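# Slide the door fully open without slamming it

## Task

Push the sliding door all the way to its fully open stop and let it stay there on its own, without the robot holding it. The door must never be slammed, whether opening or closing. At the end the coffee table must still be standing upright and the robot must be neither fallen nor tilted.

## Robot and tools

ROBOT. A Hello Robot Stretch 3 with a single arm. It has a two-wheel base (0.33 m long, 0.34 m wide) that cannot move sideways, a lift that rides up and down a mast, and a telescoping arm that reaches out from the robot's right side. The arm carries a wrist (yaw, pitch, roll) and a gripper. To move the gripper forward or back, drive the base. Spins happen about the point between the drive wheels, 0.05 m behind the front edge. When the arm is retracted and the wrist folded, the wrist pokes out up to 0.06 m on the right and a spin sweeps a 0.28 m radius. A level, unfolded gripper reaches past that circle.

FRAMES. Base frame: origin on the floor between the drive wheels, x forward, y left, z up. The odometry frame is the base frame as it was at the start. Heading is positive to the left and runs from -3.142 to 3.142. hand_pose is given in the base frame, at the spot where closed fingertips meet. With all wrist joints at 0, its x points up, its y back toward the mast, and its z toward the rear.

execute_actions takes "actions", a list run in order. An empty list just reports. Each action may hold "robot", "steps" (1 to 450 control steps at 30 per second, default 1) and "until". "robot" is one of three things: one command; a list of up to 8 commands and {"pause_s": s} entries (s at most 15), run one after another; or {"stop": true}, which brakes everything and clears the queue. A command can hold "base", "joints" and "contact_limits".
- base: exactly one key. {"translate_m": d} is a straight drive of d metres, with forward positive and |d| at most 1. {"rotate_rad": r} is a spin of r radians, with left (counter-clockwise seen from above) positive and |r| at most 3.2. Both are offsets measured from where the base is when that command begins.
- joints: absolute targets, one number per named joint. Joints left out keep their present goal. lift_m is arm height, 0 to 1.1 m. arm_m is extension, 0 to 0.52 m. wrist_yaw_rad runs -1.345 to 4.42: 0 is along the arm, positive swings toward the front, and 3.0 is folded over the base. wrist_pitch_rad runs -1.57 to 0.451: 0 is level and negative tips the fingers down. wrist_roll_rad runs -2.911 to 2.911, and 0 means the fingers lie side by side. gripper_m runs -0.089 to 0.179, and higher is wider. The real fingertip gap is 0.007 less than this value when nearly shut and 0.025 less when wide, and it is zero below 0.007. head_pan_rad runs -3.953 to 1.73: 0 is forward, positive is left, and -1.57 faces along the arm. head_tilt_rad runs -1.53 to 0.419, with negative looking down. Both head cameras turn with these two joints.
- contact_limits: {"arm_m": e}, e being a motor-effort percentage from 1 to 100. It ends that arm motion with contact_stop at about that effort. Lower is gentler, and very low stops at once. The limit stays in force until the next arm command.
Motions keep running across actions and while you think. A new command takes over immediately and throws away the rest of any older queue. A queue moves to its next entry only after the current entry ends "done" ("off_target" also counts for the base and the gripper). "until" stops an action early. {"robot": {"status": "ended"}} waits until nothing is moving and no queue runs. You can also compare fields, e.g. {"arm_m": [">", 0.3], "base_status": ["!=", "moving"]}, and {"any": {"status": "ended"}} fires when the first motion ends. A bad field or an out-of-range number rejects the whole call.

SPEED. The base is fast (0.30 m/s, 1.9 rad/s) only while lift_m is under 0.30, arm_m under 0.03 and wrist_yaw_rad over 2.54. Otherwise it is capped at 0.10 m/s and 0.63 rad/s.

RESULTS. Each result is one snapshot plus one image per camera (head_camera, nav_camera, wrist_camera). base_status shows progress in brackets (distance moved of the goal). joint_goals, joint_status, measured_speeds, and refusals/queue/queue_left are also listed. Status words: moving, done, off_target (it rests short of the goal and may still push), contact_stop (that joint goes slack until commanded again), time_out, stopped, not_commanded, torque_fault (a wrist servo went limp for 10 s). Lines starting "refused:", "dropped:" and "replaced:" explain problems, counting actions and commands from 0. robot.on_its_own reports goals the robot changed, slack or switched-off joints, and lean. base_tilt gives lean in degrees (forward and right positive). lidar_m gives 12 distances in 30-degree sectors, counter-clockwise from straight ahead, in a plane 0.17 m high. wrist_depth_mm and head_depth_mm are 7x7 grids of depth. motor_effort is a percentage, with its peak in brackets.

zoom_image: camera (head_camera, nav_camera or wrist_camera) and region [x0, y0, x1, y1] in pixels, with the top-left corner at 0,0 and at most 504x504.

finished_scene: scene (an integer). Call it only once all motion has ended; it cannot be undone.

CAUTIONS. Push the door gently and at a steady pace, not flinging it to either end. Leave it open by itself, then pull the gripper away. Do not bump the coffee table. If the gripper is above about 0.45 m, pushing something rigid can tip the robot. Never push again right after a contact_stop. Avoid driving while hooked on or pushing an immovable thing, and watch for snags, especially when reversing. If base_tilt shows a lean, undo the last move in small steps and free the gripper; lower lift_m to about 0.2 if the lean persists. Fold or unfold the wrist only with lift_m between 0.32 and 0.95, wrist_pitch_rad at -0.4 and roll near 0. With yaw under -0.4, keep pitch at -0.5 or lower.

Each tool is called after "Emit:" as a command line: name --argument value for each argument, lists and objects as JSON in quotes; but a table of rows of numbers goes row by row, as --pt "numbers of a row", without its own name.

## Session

Emit:
execute_actions --actions '[]'

Scene clock: 0.00 s.
robot.base_odometry: x=+0.000 y=+0.000 heading=+0.000 (m, m, rad; robot's odometry frame)
robot.turned_by_wheels: +0.000 (rad since the last result)
robot.turned_by_imu: +0.000 (rad since the last result)
robot.base_tilt: forward=-1.8 right=-1.1 (deg)
robot.lidar_m: 1.06 2.33 2.70 1.31 1.62 1.33 1.08 1.00 1.00 0.98 0.90 0.91
robot.head_depth_mm: 936 936 936 936 937 935 935 / 1034 1039 1039 1041 1040 1036 1040 / 1163 1165 1166 1165 1164 1163 1165 / 1391 1326 1327 1325 1323 1329 1332 / 1652 1541 1548 1537 1490 1555 1543 / 1839 1981 1981 1974 1974 1981 1968 / 1914 2468 2476 2438 2445 2438 2211
robot.base_status: not_commanded
robot.joint_positions: lift_m=+0.507 arm_m=+0.001 wrist_yaw_rad=+3.033 wrist_pitch_rad=-0.402 wrist_roll_rad=+0.006 gripper_m=+0.037 head_pan_rad=+0.018 head_tilt_rad=-0.024
robot.joint_goals: lift_m=+0.507 arm_m=+0.001 wrist_yaw_rad=+3.033 wrist_pitch_rad=-0.402 wrist_roll_rad=+0.006 gripper_m=+0.037 head_pan_rad=+0.018 head_tilt_rad=-0.024
robot.joint_status: lift_m=not_commanded arm_m=not_commanded wrist_yaw_rad=not_commanded wrist_pitch_rad=not_commanded wrist_roll_rad=not_commanded gripper_m=not_commanded head_pan_rad=not_commanded head_tilt_rad=not_commanded
robot.measured_speeds: translate_m=+0.000 rotate_rad=+0.000 lift_m=+0.000 arm_m=+0.000 wrist_yaw_rad=+0.000 wrist_pitch_rad=+0.000 wrist_roll_rad=+0.000 head_pan_rad=+0.000 head_tilt_rad=+0.000
robot: refusals=0 queue=idle queue_left=0
robot.motor_effort: left_wheel=+1 right_wheel=+0 lift_m=+21 arm_m=+1 wrist_yaw_rad=+0 wrist_pitch_rad=+7 wrist_roll_rad=+0 gripper_m=-1 head_pan_rad=+0 head_tilt_rad=+2 (%)
robot.hand_pose: x=+0.0033 y=+0.0793 z=+0.5228 quat_wxyz=(+0.179, +0.701, +0.103, +0.682) (m; robot's base frame)
robot.wrist_depth_mm: - - - - - - - / - - - - - - - / - - - - - - - / - - - - - - - / 907 902 - 923 958 976 - / 764 755 751 782 814 823 822 / 659 654 676 687 682 704 713
pictures: head_camera (sideways: a quarter turn clockwise sets it upright), nav_camera (sideways: a quarter turn counterclockwise sets it upright), wrist_camera
Images, in order (width x height): head_camera 896x504, nav_camera 672x504, wrist_camera 644x364.

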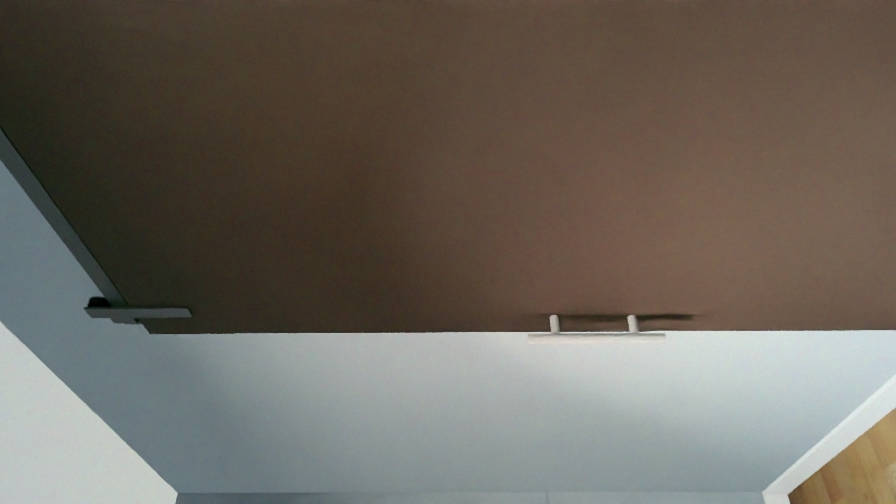

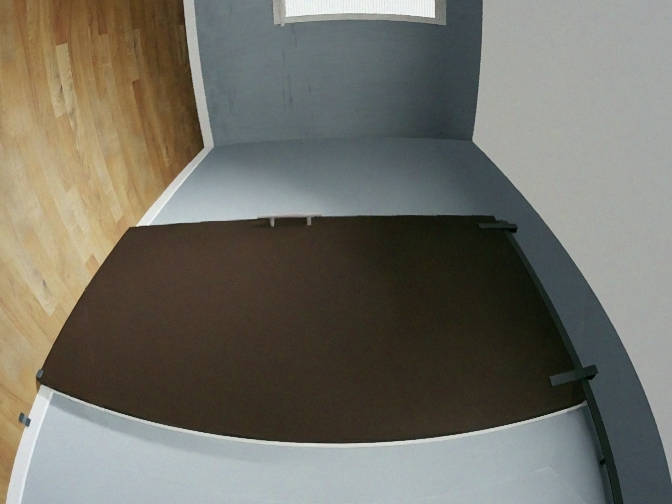

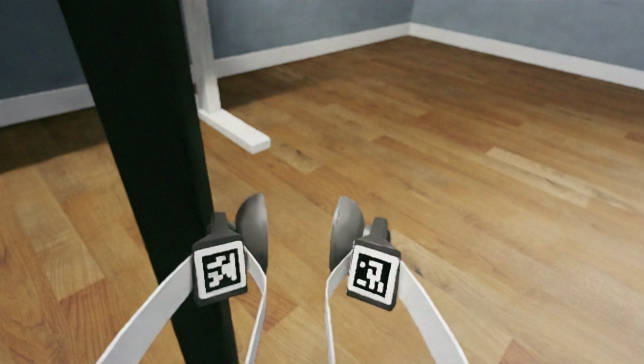

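Emit:
execute_actions --actions '[{"robot":[{"base":{"rotate_rad":0.655},"joints":{"lift_m":0.285,"head_pan_rad":-1.57,"head_tilt_rad":-0.5,"gripper_m":0.11}},{"base":{"translate_m":0.95}}],"steps":450,"until":{"robot":{"status":"ended"}}},{"robot":{"base":{"translate_m":0.3},"joints":{"lift_m":0.85}},"steps":100,"until":{"robot":{"lift_m":[">",0.33]}}},{"robot":{"joints":{"wrist_yaw_rad":0}},"steps":200,"until":{"robot":{"wrist_yaw_rad":["<",1.2]}}},{"robot":{"joints":{"wrist_pitch_rad":0,"arm_m":0.2}},"steps":300,"until":{"robot":{"status":"ended"}}}]'

Scene clock: 23.60 s.
robot.base_odometry: x=+0.991 y=+0.761 heading=+0.655 (m, m, rad; robot's odometry frame)
robot.turned_by_wheels: +0.655 (rad since the last result)
robot.turned_by_imu: +0.664 (rad since the last result)
robot.base_tilt: forward=-1.8 right=-1.1 (deg)
robot.lidar_m: 1.53 1.58 1.70 1.64 1.69 2.21 2.23 1.19 0.87 0.83 0.92 1.24
robot.head_depth_mm: 681 735 800 875 947 - 1248 / 680 734 798 870 940 - 1238 / 681 733 794 876 - - 1219 / 681 733 796 867 962 1074 1213 / 678 731 787 849 963 1070 1231 / 677 738 815 903 1016 1147 1272 / 724 782 849 928 1027 1145 1270
robot.base_status: done (translate_m +0.3000 of +0.3000)
robot.joint_positions: lift_m=+0.849 arm_m=+0.200 wrist_yaw_rad=+0.001 wrist_pitch_rad=-0.020 wrist_roll_rad=+0.006 gripper_m=+0.110 head_pan_rad=-1.563 head_tilt_rad=-0.494
robot.joint_goals: lift_m=+0.850 arm_m=+0.200 wrist_yaw_rad=+0.000 wrist_pitch_rad=+0.000 wrist_roll_rad=+0.006 gripper_m=+0.110 head_pan_rad=-1.570 head_tilt_rad=-0.500
robot.joint_status: lift_m=done arm_m=done wrist_yaw_rad=done wrist_pitch_rad=done wrist_roll_rad=not_commanded gripper_m=done head_pan_rad=done head_tilt_rad=done
robot.measured_speeds: translate_m=+0.000 rotate_rad=+0.000 lift_m=+0.000 arm_m=+0.000 wrist_yaw_rad=+0.000 wrist_pitch_rad=+0.000 wrist_roll_rad=+0.000 head_pan_rad=+0.000 head_tilt_rad=+0.000
robot: refusals=0 queue=done queue_left=0
robot.motor_effort: left_wheel=-1(8) right_wheel=+3(10) lift_m=+32(33) arm_m=+3(2) wrist_yaw_rad=+0(3) wrist_pitch_rad=+9(9) wrist_roll_rad=+0(0) gripper_m=+0(92) head_pan_rad=-4(38) head_tilt_rad=-2(26) (%)
robot.hand_pose: x=-0.0213 y=-0.6004 z=+0.9589 quat_wxyz=(+0.705, +0.007, -0.709, -0.007) (m; robot's base frame)
robot.wrist_depth_mm: 393 348 356 361 368 379 372 / 410 360 368 377 381 389 392 / 423 381 385 386 388 401 404 / 443 386 398 399 410 414 424 / 459 461 413 420 424 430 437 / 473 - 428 436 441 447 457 / 496 448 445 454 464 473 486
pictures: head_camera (sideways: a quarter turn clockwise sets it upright), nav_camera (sideways: a quarter turn counterclockwise sets it upright), wrist_camera
Images, in order (width x height): head_camera 896x504, nav_camera 672x504, wrist_camera 644x364.

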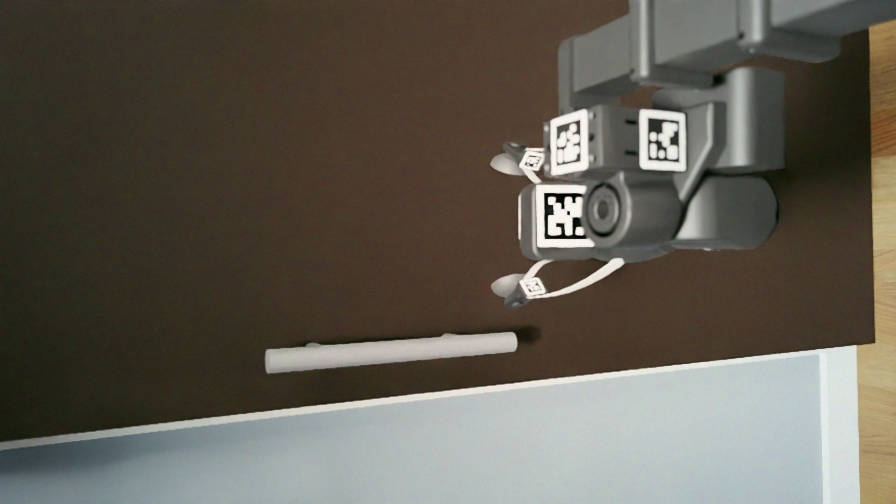

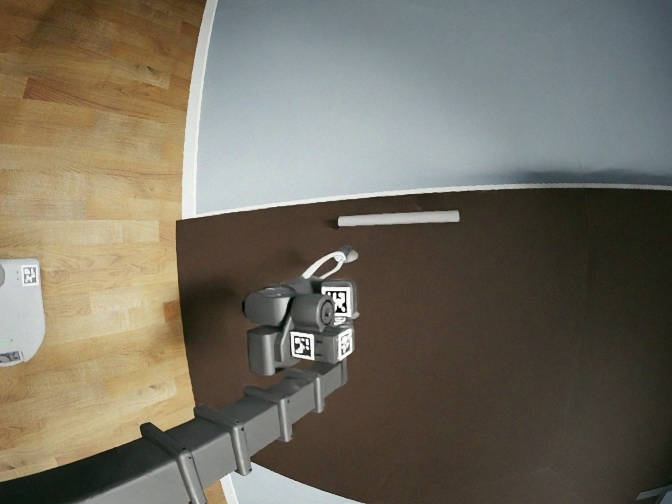

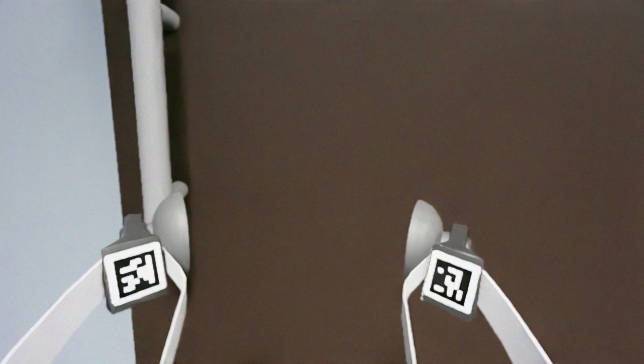

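Emit:
execute_actions --actions '[{"robot":{"base":{"translate_m":0.133},"joints":{"lift_m":0.89,"arm_m":0.29}},"steps":150,"until":{"robot":{"translate_m":[">",0.12]}}},{"robot":{"joints":{"arm_m":0.385}},"steps":300,"until":{"robot":{"status":"ended"}}}]'

Scene clock: 33.27 s.
robot.base_odometry: x=+1.097 y=+0.842 heading=+0.655 (m, m, rad; robot's odometry frame)
robot.turned_by_wheels: +0.000 (rad since the last result)
robot.turned_by_imu: +0.001 (rad since the last result)
robot.base_tilt: forward=-1.8 right=-1.1 (deg)
robot.lidar_m: 1.40 1.45 1.70 1.64 1.70 2.30 2.37 1.19 0.86 0.83 0.92 1.24
robot.head_depth_mm: 680 737 797 864 - 1109 1247 / 681 731 796 - 972 1080 1217 / 678 732 794 - 975 1080 1212 / 678 730 784 880 957 1068 1221 / 717 776 850 933 1028 1148 1275 / 725 780 850 928 1026 1144 1271 / 722 781 843 925 1022 1142 1273
robot.base_status: done (translate_m +0.1330 of +0.1330)
robot.joint_positions: lift_m=+0.889 arm_m=+0.385 wrist_yaw_rad=+0.000 wrist_pitch_rad=-0.020 wrist_roll_rad=+0.006 gripper_m=+0.110 head_pan_rad=-1.563 head_tilt_rad=-0.494
robot.joint_goals: lift_m=+0.890 arm_m=+0.385 wrist_yaw_rad=+0.000 wrist_pitch_rad=+0.000 wrist_roll_rad=+0.006 gripper_m=+0.110 head_pan_rad=-1.570 head_tilt_rad=-0.500
robot.joint_status: lift_m=done arm_m=done wrist_yaw_rad=done wrist_pitch_rad=done wrist_roll_rad=not_commanded gripper_m=done head_pan_rad=done head_tilt_rad=done
robot.measured_speeds: translate_m=+0.000 rotate_rad=+0.000 lift_m=+0.000 arm_m=+0.000 wrist_yaw_rad=+0.000 wrist_pitch_rad=+0.000 wrist_roll_rad=+0.000 head_pan_rad=+0.000 head_tilt_rad=+0.000
robot: refusals=0 queue=done queue_left=0
robot.motor_effort: left_wheel=-1(2) right_wheel=+3(6) lift_m=+32(32) arm_m=+3(3) wrist_yaw_rad=+0(1) wrist_pitch_rad=+8(9) wrist_roll_rad=+0(0) gripper_m=+0(0) head_pan_rad=-3(3) head_tilt_rad=-2(2) (%)
robot.hand_pose: x=-0.0213 y=-0.7854 z=+0.9990 quat_wxyz=(+0.705, +0.007, -0.709, -0.007) (m; robot's base frame)
robot.wrist_depth_mm: 229 230 181 183 187 190 193 / 237 238 188 189 193 198 200 / 247 248 195 197 203 205 208 / 255 256 200 205 209 211 217 / 263 265 209 213 216 222 227 / 273 - 217 222 228 230 234 / 284 289 225 232 235 240 248
pictures: head_camera (sideways: a quarter turn clockwise sets it upright), nav_camera (sideways: a quarter turn counterclockwise sets it upright), wrist_camera
Images, in order (width x height): head_camera 896x504, nav_camera 672x504, wrist_camera 644x364.

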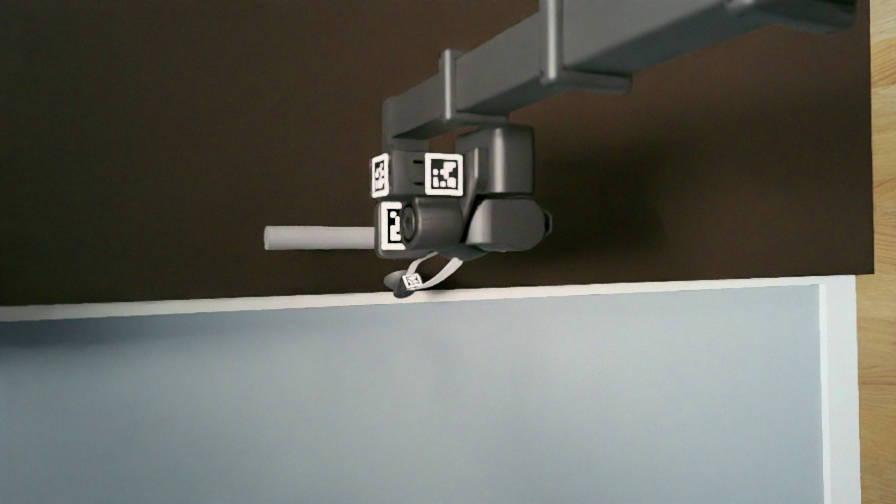

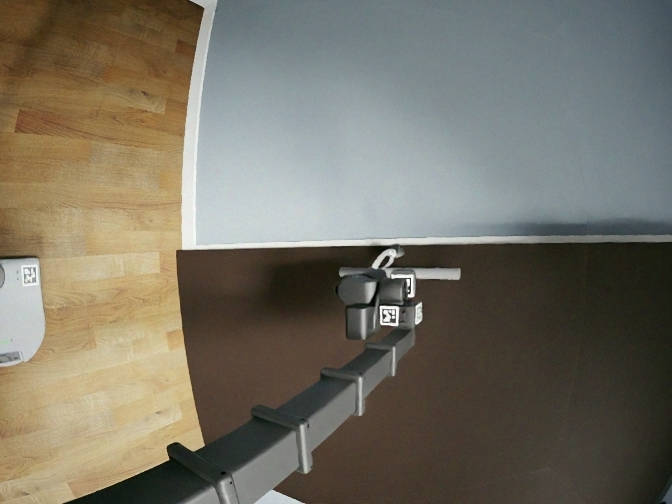

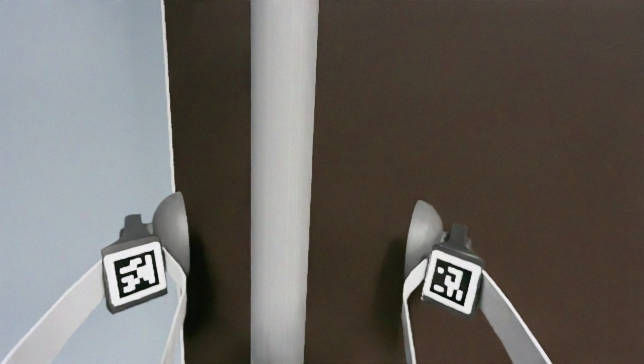

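Emit:
execute_actions --actions '[{"robot":{"joints":{"gripper_m":0.005,"wrist_yaw_rad":0.035,"head_pan_rad":-2.3,"head_tilt_rad":0.1}},"steps":150,"until":{"robot":{"status":"ended"}}},{"robot":{"base":{"translate_m":-0.7}},"steps":248,"until":{"robot":{"wrist_yaw_rad":[">",0.16]}}},{"robot":{"stop":true},"steps":30,"until":{"robot":{"status":"ended"}}}]'

Scene clock: 47.33 s.
robot.base_odometry: x=+0.542 y=+0.416 heading=+0.655 (m, m, rad; robot's odometry frame)
robot.turned_by_wheels: +0.000 (rad since the last result)
robot.turned_by_imu: +0.006 (rad since the last result)
robot.base_tilt: forward=-1.8 right=-1.1 (deg)
robot.lidar_m: 2.09 2.17 1.70 1.18 1.69 1.74 1.67 1.19 0.87 0.83 1.12 1.25
robot.head_depth_mm: 1604 1768 1702 1659 1602 1556 1508 / 1550 1532 1501 1460 1419 1378 1341 / 1397 1269 1249 1209 1182 1153 1127 / 1244 1148 1119 1091 1073 1045 1020 / 1095 1042 1018 994 972 955 937 / 973 950 931 915 899 882 860 / 898 879 859 845 827 817 805
robot.base_status: done (translate_m -0.7000 of -0.7000)
robot.joint_positions: lift_m=+0.889 arm_m=+0.385 wrist_yaw_rad=+0.021 wrist_pitch_rad=-0.018 wrist_roll_rad=+0.006 gripper_m=+0.006 head_pan_rad=-2.293 head_tilt_rad=+0.085
robot.joint_goals: lift_m=+0.890 arm_m=+0.385 wrist_yaw_rad=+0.035 wrist_pitch_rad=+0.000 wrist_roll_rad=+0.006 gripper_m=+0.005 head_pan_rad=-2.300 head_tilt_rad=+0.100
robot.joint_status: lift_m=done arm_m=done wrist_yaw_rad=done wrist_pitch_rad=done wrist_roll_rad=not_commanded gripper_m=done head_pan_rad=done head_tilt_rad=done
robot.measured_speeds: translate_m=+0.000 rotate_rad=+0.000 lift_m=+0.000 arm_m=+0.000 wrist_yaw_rad=+0.000 wrist_pitch_rad=+0.000 wrist_roll_rad=+0.000 head_pan_rad=+0.000 head_tilt_rad=+0.000
robot: refusals=0 queue=done queue_left=0
robot.motor_effort: left_wheel=-6(25) right_wheel=+12(44) lift_m=+32(32) arm_m=+1(3) wrist_yaw_rad=+12(57) wrist_pitch_rad=+8(9) wrist_roll_rad=+0(0) gripper_m=-11(95) head_pan_rad=-3(38) head_tilt_rad=+6(31) (%)
robot.hand_pose: x=-0.0160 y=-0.7857 z=+0.9994 quat_wxyz=(+0.705, +0.014, -0.709, +0.001) (m; robot's base frame)
robot.wrist_depth_mm: - - 188 127 191 193 194 / - - 195 131 197 199 200 / - - 201 137 204 207 207 / - - 210 142 213 213 215 / - - 216 145 221 224 224 / - - 228 151 230 231 234 / - - 236 161 238 241 244
pictures: head_camera (sideways: a quarter turn clockwise sets it upright), nav_camera (sideways: a quarter turn counterclockwise sets it upright), wrist_camera
Images, in order (width x height): head_camera 896x504, nav_camera 672x504, wrist_camera 644x364.

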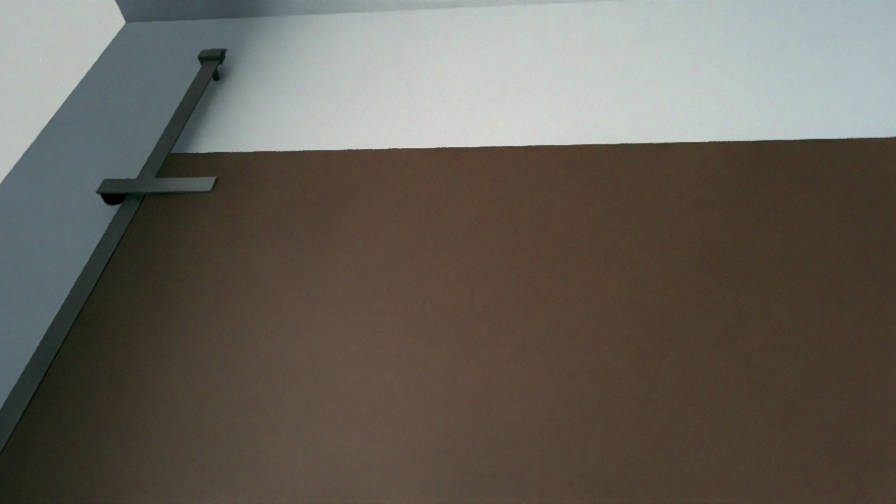

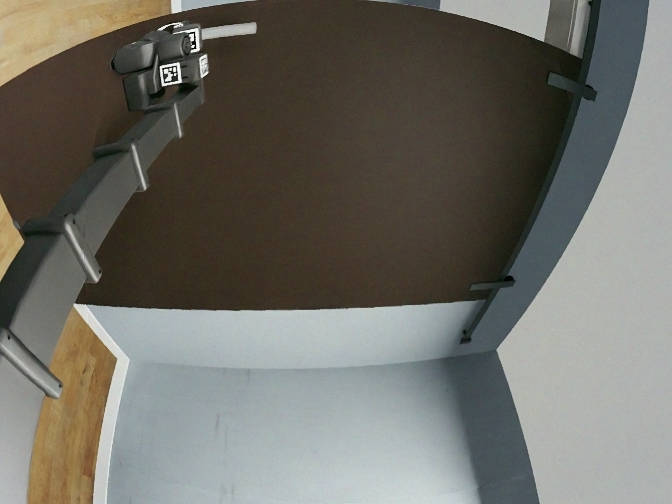

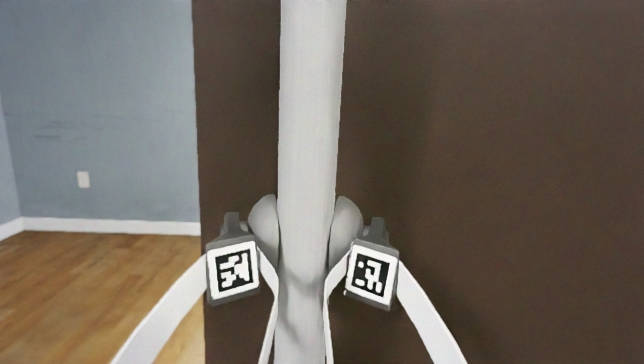

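Emit:
execute_actions --actions '[{"robot":[{"base":{"translate_m":-0.39}},{"base":{"translate_m":-0.04}}],"steps":215,"until":{"robot":{"wrist_yaw_rad":[">",0.13]}}},{"robot":{"stop":true},"steps":15,"until":{"robot":{"status":"ended"}}}]'

Scene clock: 59.00 s.
robot.base_odometry: x=+0.201 y=+0.154 heading=+0.655 (m, m, rad; robot's odometry frame)
robot.turned_by_wheels: +0.000 (rad since the last result)
robot.turned_by_imu: +0.004 (rad since the last result)
robot.base_tilt: forward=-1.8 right=-1.1 (deg)
robot.lidar_m: 2.52 2.33 1.23 1.29 1.49 1.30 1.25 1.19 0.87 0.84 3.24 1.43
robot.head_depth_mm: 1419 1384 1358 1353 1325 1307 1286 / 1499 1497 1459 1435 1403 1363 1336 / 1408 1270 1250 1215 1183 1153 1123 / 1246 1149 1119 1098 1074 1043 1019 / 1103 1040 1017 996 981 959 939 / 978 953 935 916 898 884 867 / 895 879 864 845 836 818 805
robot.base_status: done (translate_m -0.0400 of -0.0400)
robot.joint_positions: lift_m=+0.889 arm_m=+0.385 wrist_yaw_rad=+0.024 wrist_pitch_rad=-0.018 wrist_roll_rad=+0.006 gripper_m=+0.005 head_pan_rad=-2.293 head_tilt_rad=+0.085
robot.joint_goals: lift_m=+0.890 arm_m=+0.385 wrist_yaw_rad=+0.035 wrist_pitch_rad=+0.000 wrist_roll_rad=+0.006 gripper_m=+0.005 head_pan_rad=-2.300 head_tilt_rad=+0.100
robot.joint_status: lift_m=done arm_m=done wrist_yaw_rad=done wrist_pitch_rad=done wrist_roll_rad=not_commanded gripper_m=done head_pan_rad=done head_tilt_rad=done
robot.measured_speeds: translate_m=+0.000 rotate_rad=+0.000 lift_m=+0.000 arm_m=+0.000 wrist_yaw_rad=+0.000 wrist_pitch_rad=+0.000 wrist_roll_rad=+0.000 head_pan_rad=+0.000 head_tilt_rad=+0.000
robot: refusals=0 queue=done queue_left=0
robot.motor_effort: left_wheel=-5(27) right_wheel=+10(45) lift_m=+32(32) arm_m=+1(0) wrist_yaw_rad=+10(60) wrist_pitch_rad=+8(8) wrist_roll_rad=+0(0) gripper_m=-10(20) head_pan_rad=-3(3) head_tilt_rad=+6(6) (%)
robot.hand_pose: x=-0.0153 y=-0.7856 z=+0.9994 quat_wxyz=(+0.705, +0.015, -0.709, +0.002) (m; robot's base frame)
robot.wrist_depth_mm: - 233 193 131 193 195 196 / - 242 198 135 200 203 202 / - 252 204 139 207 209 211 / - 258 213 146 216 218 219 / - 268 221 149 223 225 227 / - 278 234 155 232 235 237 / - 288 242 168 240 243 247
pictures: head_camera (sideways: a quarter turn clockwise sets it upright), nav_camera (sideways: a quarter turn counterclockwise sets it upright), wrist_camera
Images, in order (width x height): head_camera 896x504, nav_camera 672x504, wrist_camera 644x364.

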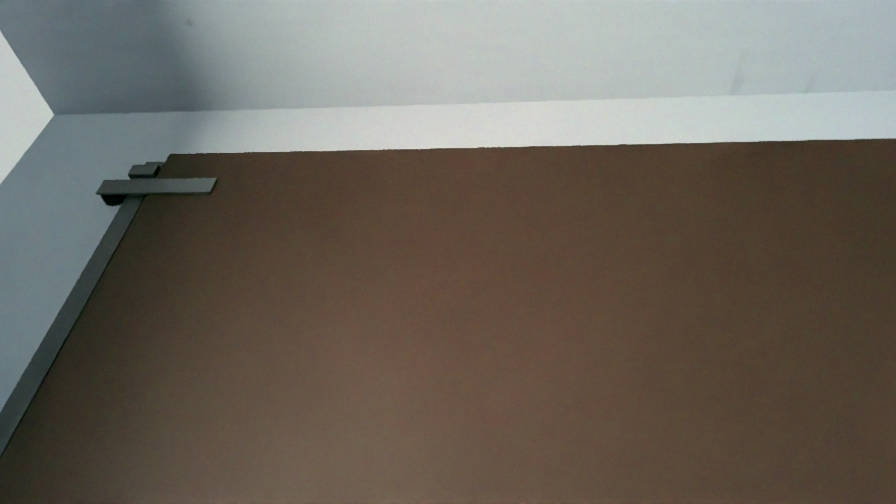

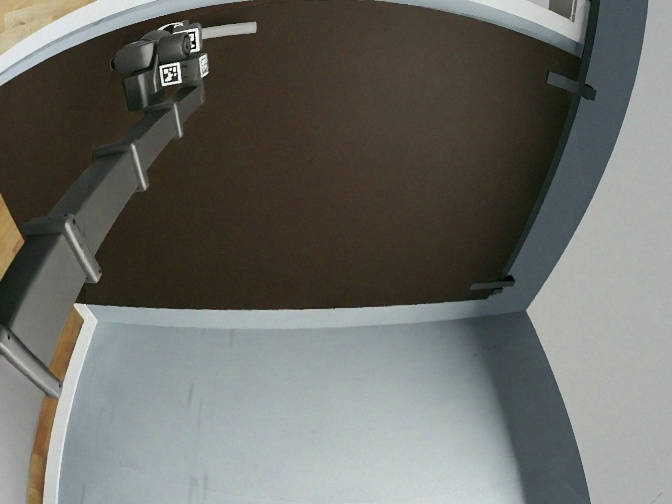

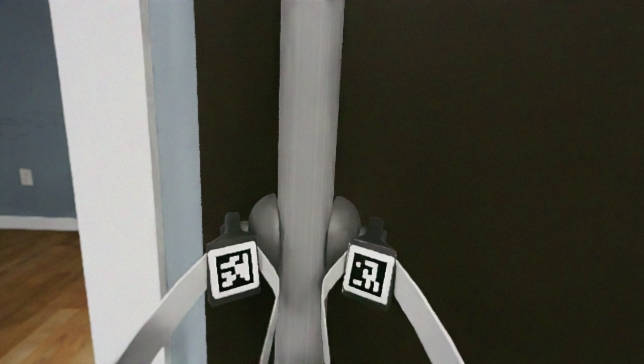

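Emit:
execute_actions --actions '[{"robot":{"base":{"translate_m":-0.035}},"steps":90,"until":{"robot":{"status":"ended"}}}]'

Scene clock: 63.30 s.
robot.base_odometry: x=+0.173 y=+0.132 heading=+0.655 (m, m, rad; robot's odometry frame)
robot.turned_by_wheels: +0.001 (rad since the last result)
robot.turned_by_imu: +0.002 (rad since the last result)
robot.base_tilt: forward=-1.8 right=-1.1 (deg)
robot.lidar_m: 2.55 2.32 1.23 1.63 1.69 1.26 1.21 1.19 0.87 0.83 3.24 1.46
robot.head_depth_mm: 1381 1362 1328 1307 1285 1271 1249 / 1491 1476 1440 1405 1385 1349 1325 / 1406 1281 1247 1213 1178 1159 1128 / 1251 1149 1122 1097 1067 1040 1025 / 1092 1040 1013 994 974 956 939 / 979 952 938 913 898 883 868 / 898 875 865 846 834 819 803
robot.base_status: done (translate_m -0.0350 of -0.0350)
robot.joint_positions: lift_m=+0.889 arm_m=+0.385 wrist_yaw_rad=+0.055 wrist_pitch_rad=-0.018 wrist_roll_rad=+0.006 gripper_m=+0.005 head_pan_rad=-2.293 head_tilt_rad=+0.085
robot.joint_goals: lift_m=+0.890 arm_m=+0.385 wrist_yaw_rad=+0.035 wrist_pitch_rad=+0.000 wrist_roll_rad=+0.006 gripper_m=+0.005 head_pan_rad=-2.300 head_tilt_rad=+0.100
robot.joint_status: lift_m=done arm_m=done wrist_yaw_rad=done wrist_pitch_rad=done wrist_roll_rad=not_commanded gripper_m=done head_pan_rad=done head_tilt_rad=done
robot.measured_speeds: translate_m=+0.000 rotate_rad=+0.000 lift_m=+0.000 arm_m=+0.000 wrist_yaw_rad=+0.000 wrist_pitch_rad=+0.000 wrist_roll_rad=+0.000 head_pan_rad=+0.000 head_tilt_rad=+0.000
robot: refusals=0 queue=done queue_left=0
robot.on_its_own: wrist_yaw_rad is at rest, and its effort (-17) is outside its rest range (-12 to +12)
robot.motor_effort: left_wheel=+7(17) right_wheel=-10(26) lift_m=+32(32) arm_m=+1(1) wrist_yaw_rad=-17(38) wrist_pitch_rad=+8(8) wrist_roll_rad=+0(0) gripper_m=-12(15) head_pan_rad=-3(3) head_tilt_rad=+6(6) (%)
robot.hand_pose: x=-0.0074 y=-0.7853 z=+0.9994 quat_wxyz=(+0.705, +0.026, -0.708, +0.013) (m; robot's base frame)
robot.wrist_depth_mm: 237 248 193 130 192 191 191 / 248 250 198 136 198 198 198 / 256 262 207 142 206 205 204 / - 271 214 148 212 212 213 / - 282 220 148 220 220 221 / - 283 232 155 231 229 228 / - 304 242 236 240 237 239
pictures: head_camera (sideways: a quarter turn clockwise sets it upright), nav_camera (sideways: a quarter turn counterclockwise sets it upright), wrist_camera
Images, in order (width x height): head_camera 896x504, nav_camera 672x504, wrist_camera 644x364.

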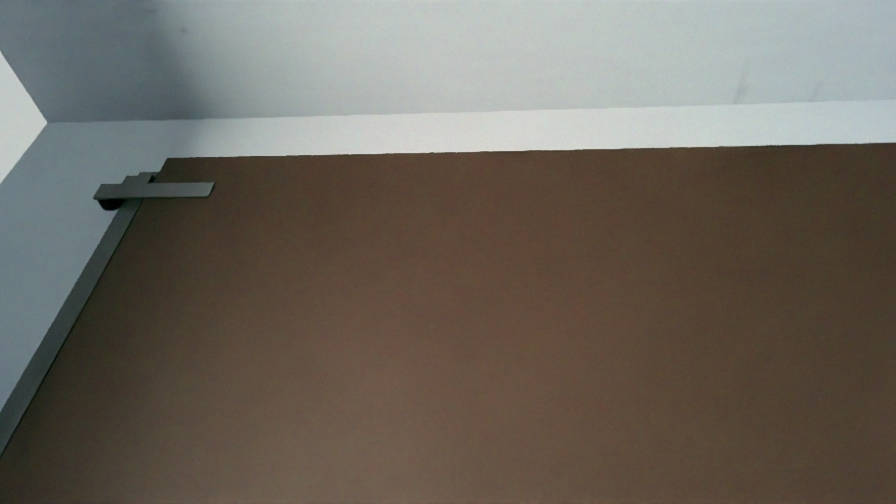

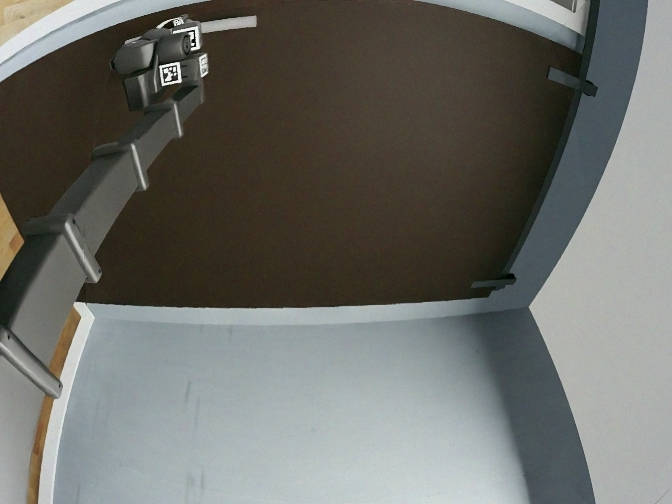

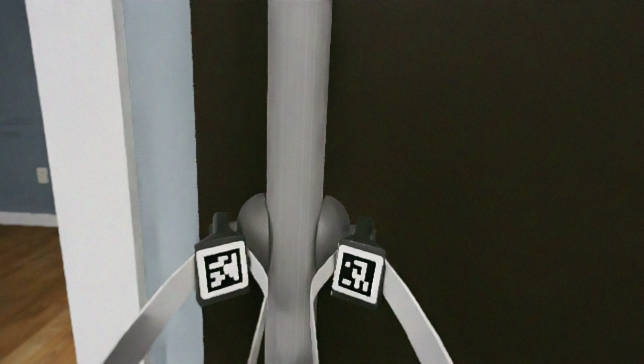

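At the stop.

Emit:
execute_actions --actions '[{"robot":[{"joints":{"gripper_m":0.09}},{"joints":{"arm_m":0.32}}],"steps":200,"until":{"robot":{"status":"ended"}}}]'

Emit:
finished_scene --scene 2

Scene clock: 70.03 s.
robot.base_odometry: x=+0.173 y=+0.132 heading=+0.655 (m, m, rad; robot's odometry frame)
robot.turned_by_wheels: +0.000 (rad since the last result)
robot.turned_by_imu: +0.000 (rad since the last result)
robot.base_tilt: forward=-1.8 right=-1.1 (deg)
robot.lidar_m: 2.55 2.33 1.23 1.63 1.69 1.26 1.21 1.20 0.87 0.84 3.25 1.46
robot.head_depth_mm: 1372 1355 1328 1315 1285 1268 1251 / 1497 1466 1436 1398 1369 1345 1317 / 1397 1282 1251 1218 1185 1153 1127 / 1244 1153 1121 1092 1071 1047 1027 / 1105 1042 1019 996 980 956 940 / 979 957 932 923 901 878 869 / 898 881 865 848 833 820 811
robot.base_status: done (translate_m -0.0350 of -0.0350)
robot.joint_positions: lift_m=+0.889 arm_m=+0.320 wrist_yaw_rad=+0.036 wrist_pitch_rad=-0.018 wrist_roll_rad=+0.006 gripper_m=+0.090 head_pan_rad=-2.293 head_tilt_rad=+0.085
robot.joint_goals: lift_m=+0.890 arm_m=+0.320 wrist_yaw_rad=+0.035 wrist_pitch_rad=+0.000 wrist_roll_rad=+0.006 gripper_m=+0.090 head_pan_rad=-2.300 head_tilt_rad=+0.100
robot.joint_status: lift_m=done arm_m=done wrist_yaw_rad=done wrist_pitch_rad=done wrist_roll_rad=not_commanded gripper_m=done head_pan_rad=done head_tilt_rad=done
robot.measured_speeds: translate_m=+0.000 rotate_rad=+0.000 lift_m=+0.000 arm_m=+0.000 wrist_yaw_rad=+0.000 wrist_pitch_rad=+0.000 wrist_roll_rad=+0.000 head_pan_rad=+0.000 head_tilt_rad=+0.000
robot: refusals=0 queue=done queue_left=0
robot.motor_effort: left_wheel=-1(7) right_wheel=+2(9) lift_m=+32(32) arm_m=-2(3) wrist_yaw_rad=-1(17) wrist_pitch_rad=+8(8) wrist_roll_rad=+0(0) gripper_m=+0(91) head_pan_rad=-3(4) head_tilt_rad=+6(6) (%)
robot.hand_pose: x=-0.0123 y=-0.7209 z=+0.9994 quat_wxyz=(+0.705, +0.019, -0.709, +0.006) (m; robot's base frame)
robot.wrist_depth_mm: - 300 255 249 254 258 257 / - 308 263 259 263 267 266 / - 320 272 268 273 275 275 / - 327 281 278 281 283 285 / - 336 295 290 291 300 298 / - - 310 304 312 308 312 / - 373 320 315 320 319 322
pictures: head_camera (sideways: a quarter turn clockwise sets it upright), nav_camera (sideways: a quarter turn counterclockwise sets it upright), wrist_camera
Images, in order (width x height): head_camera 896x504, nav_camera 672x504, wrist_camera 644x364.

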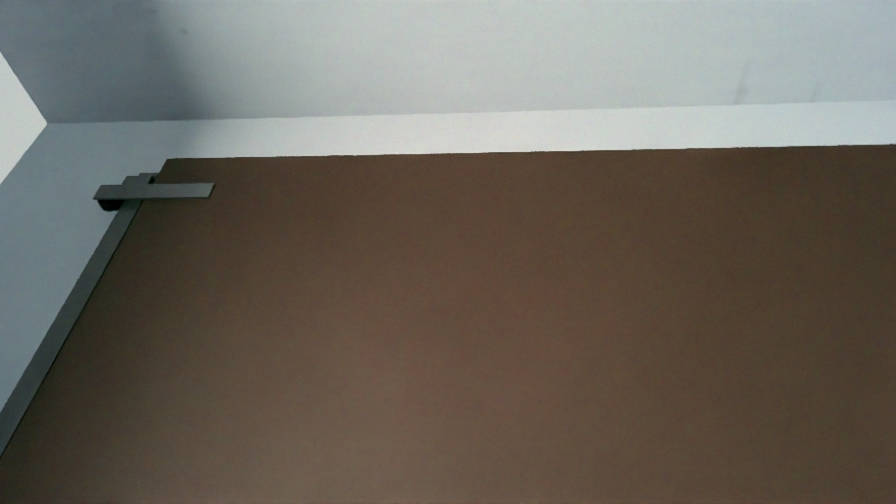

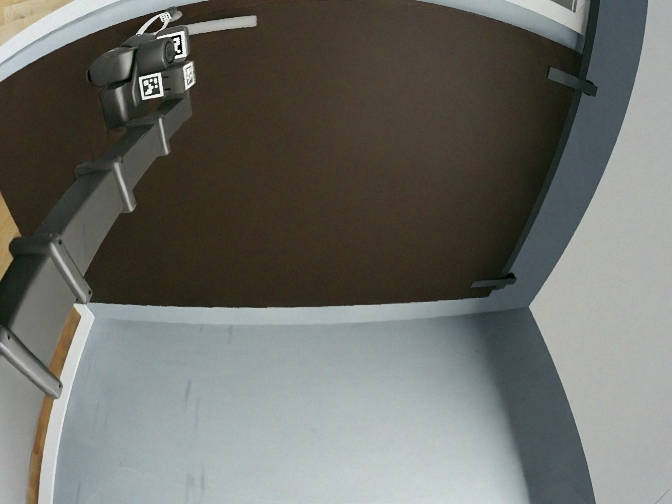

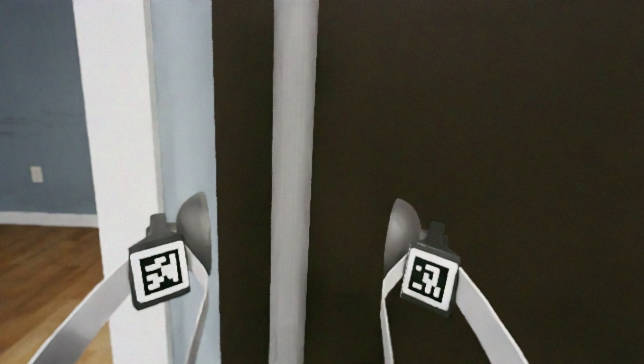

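The scene is finished: the task was done.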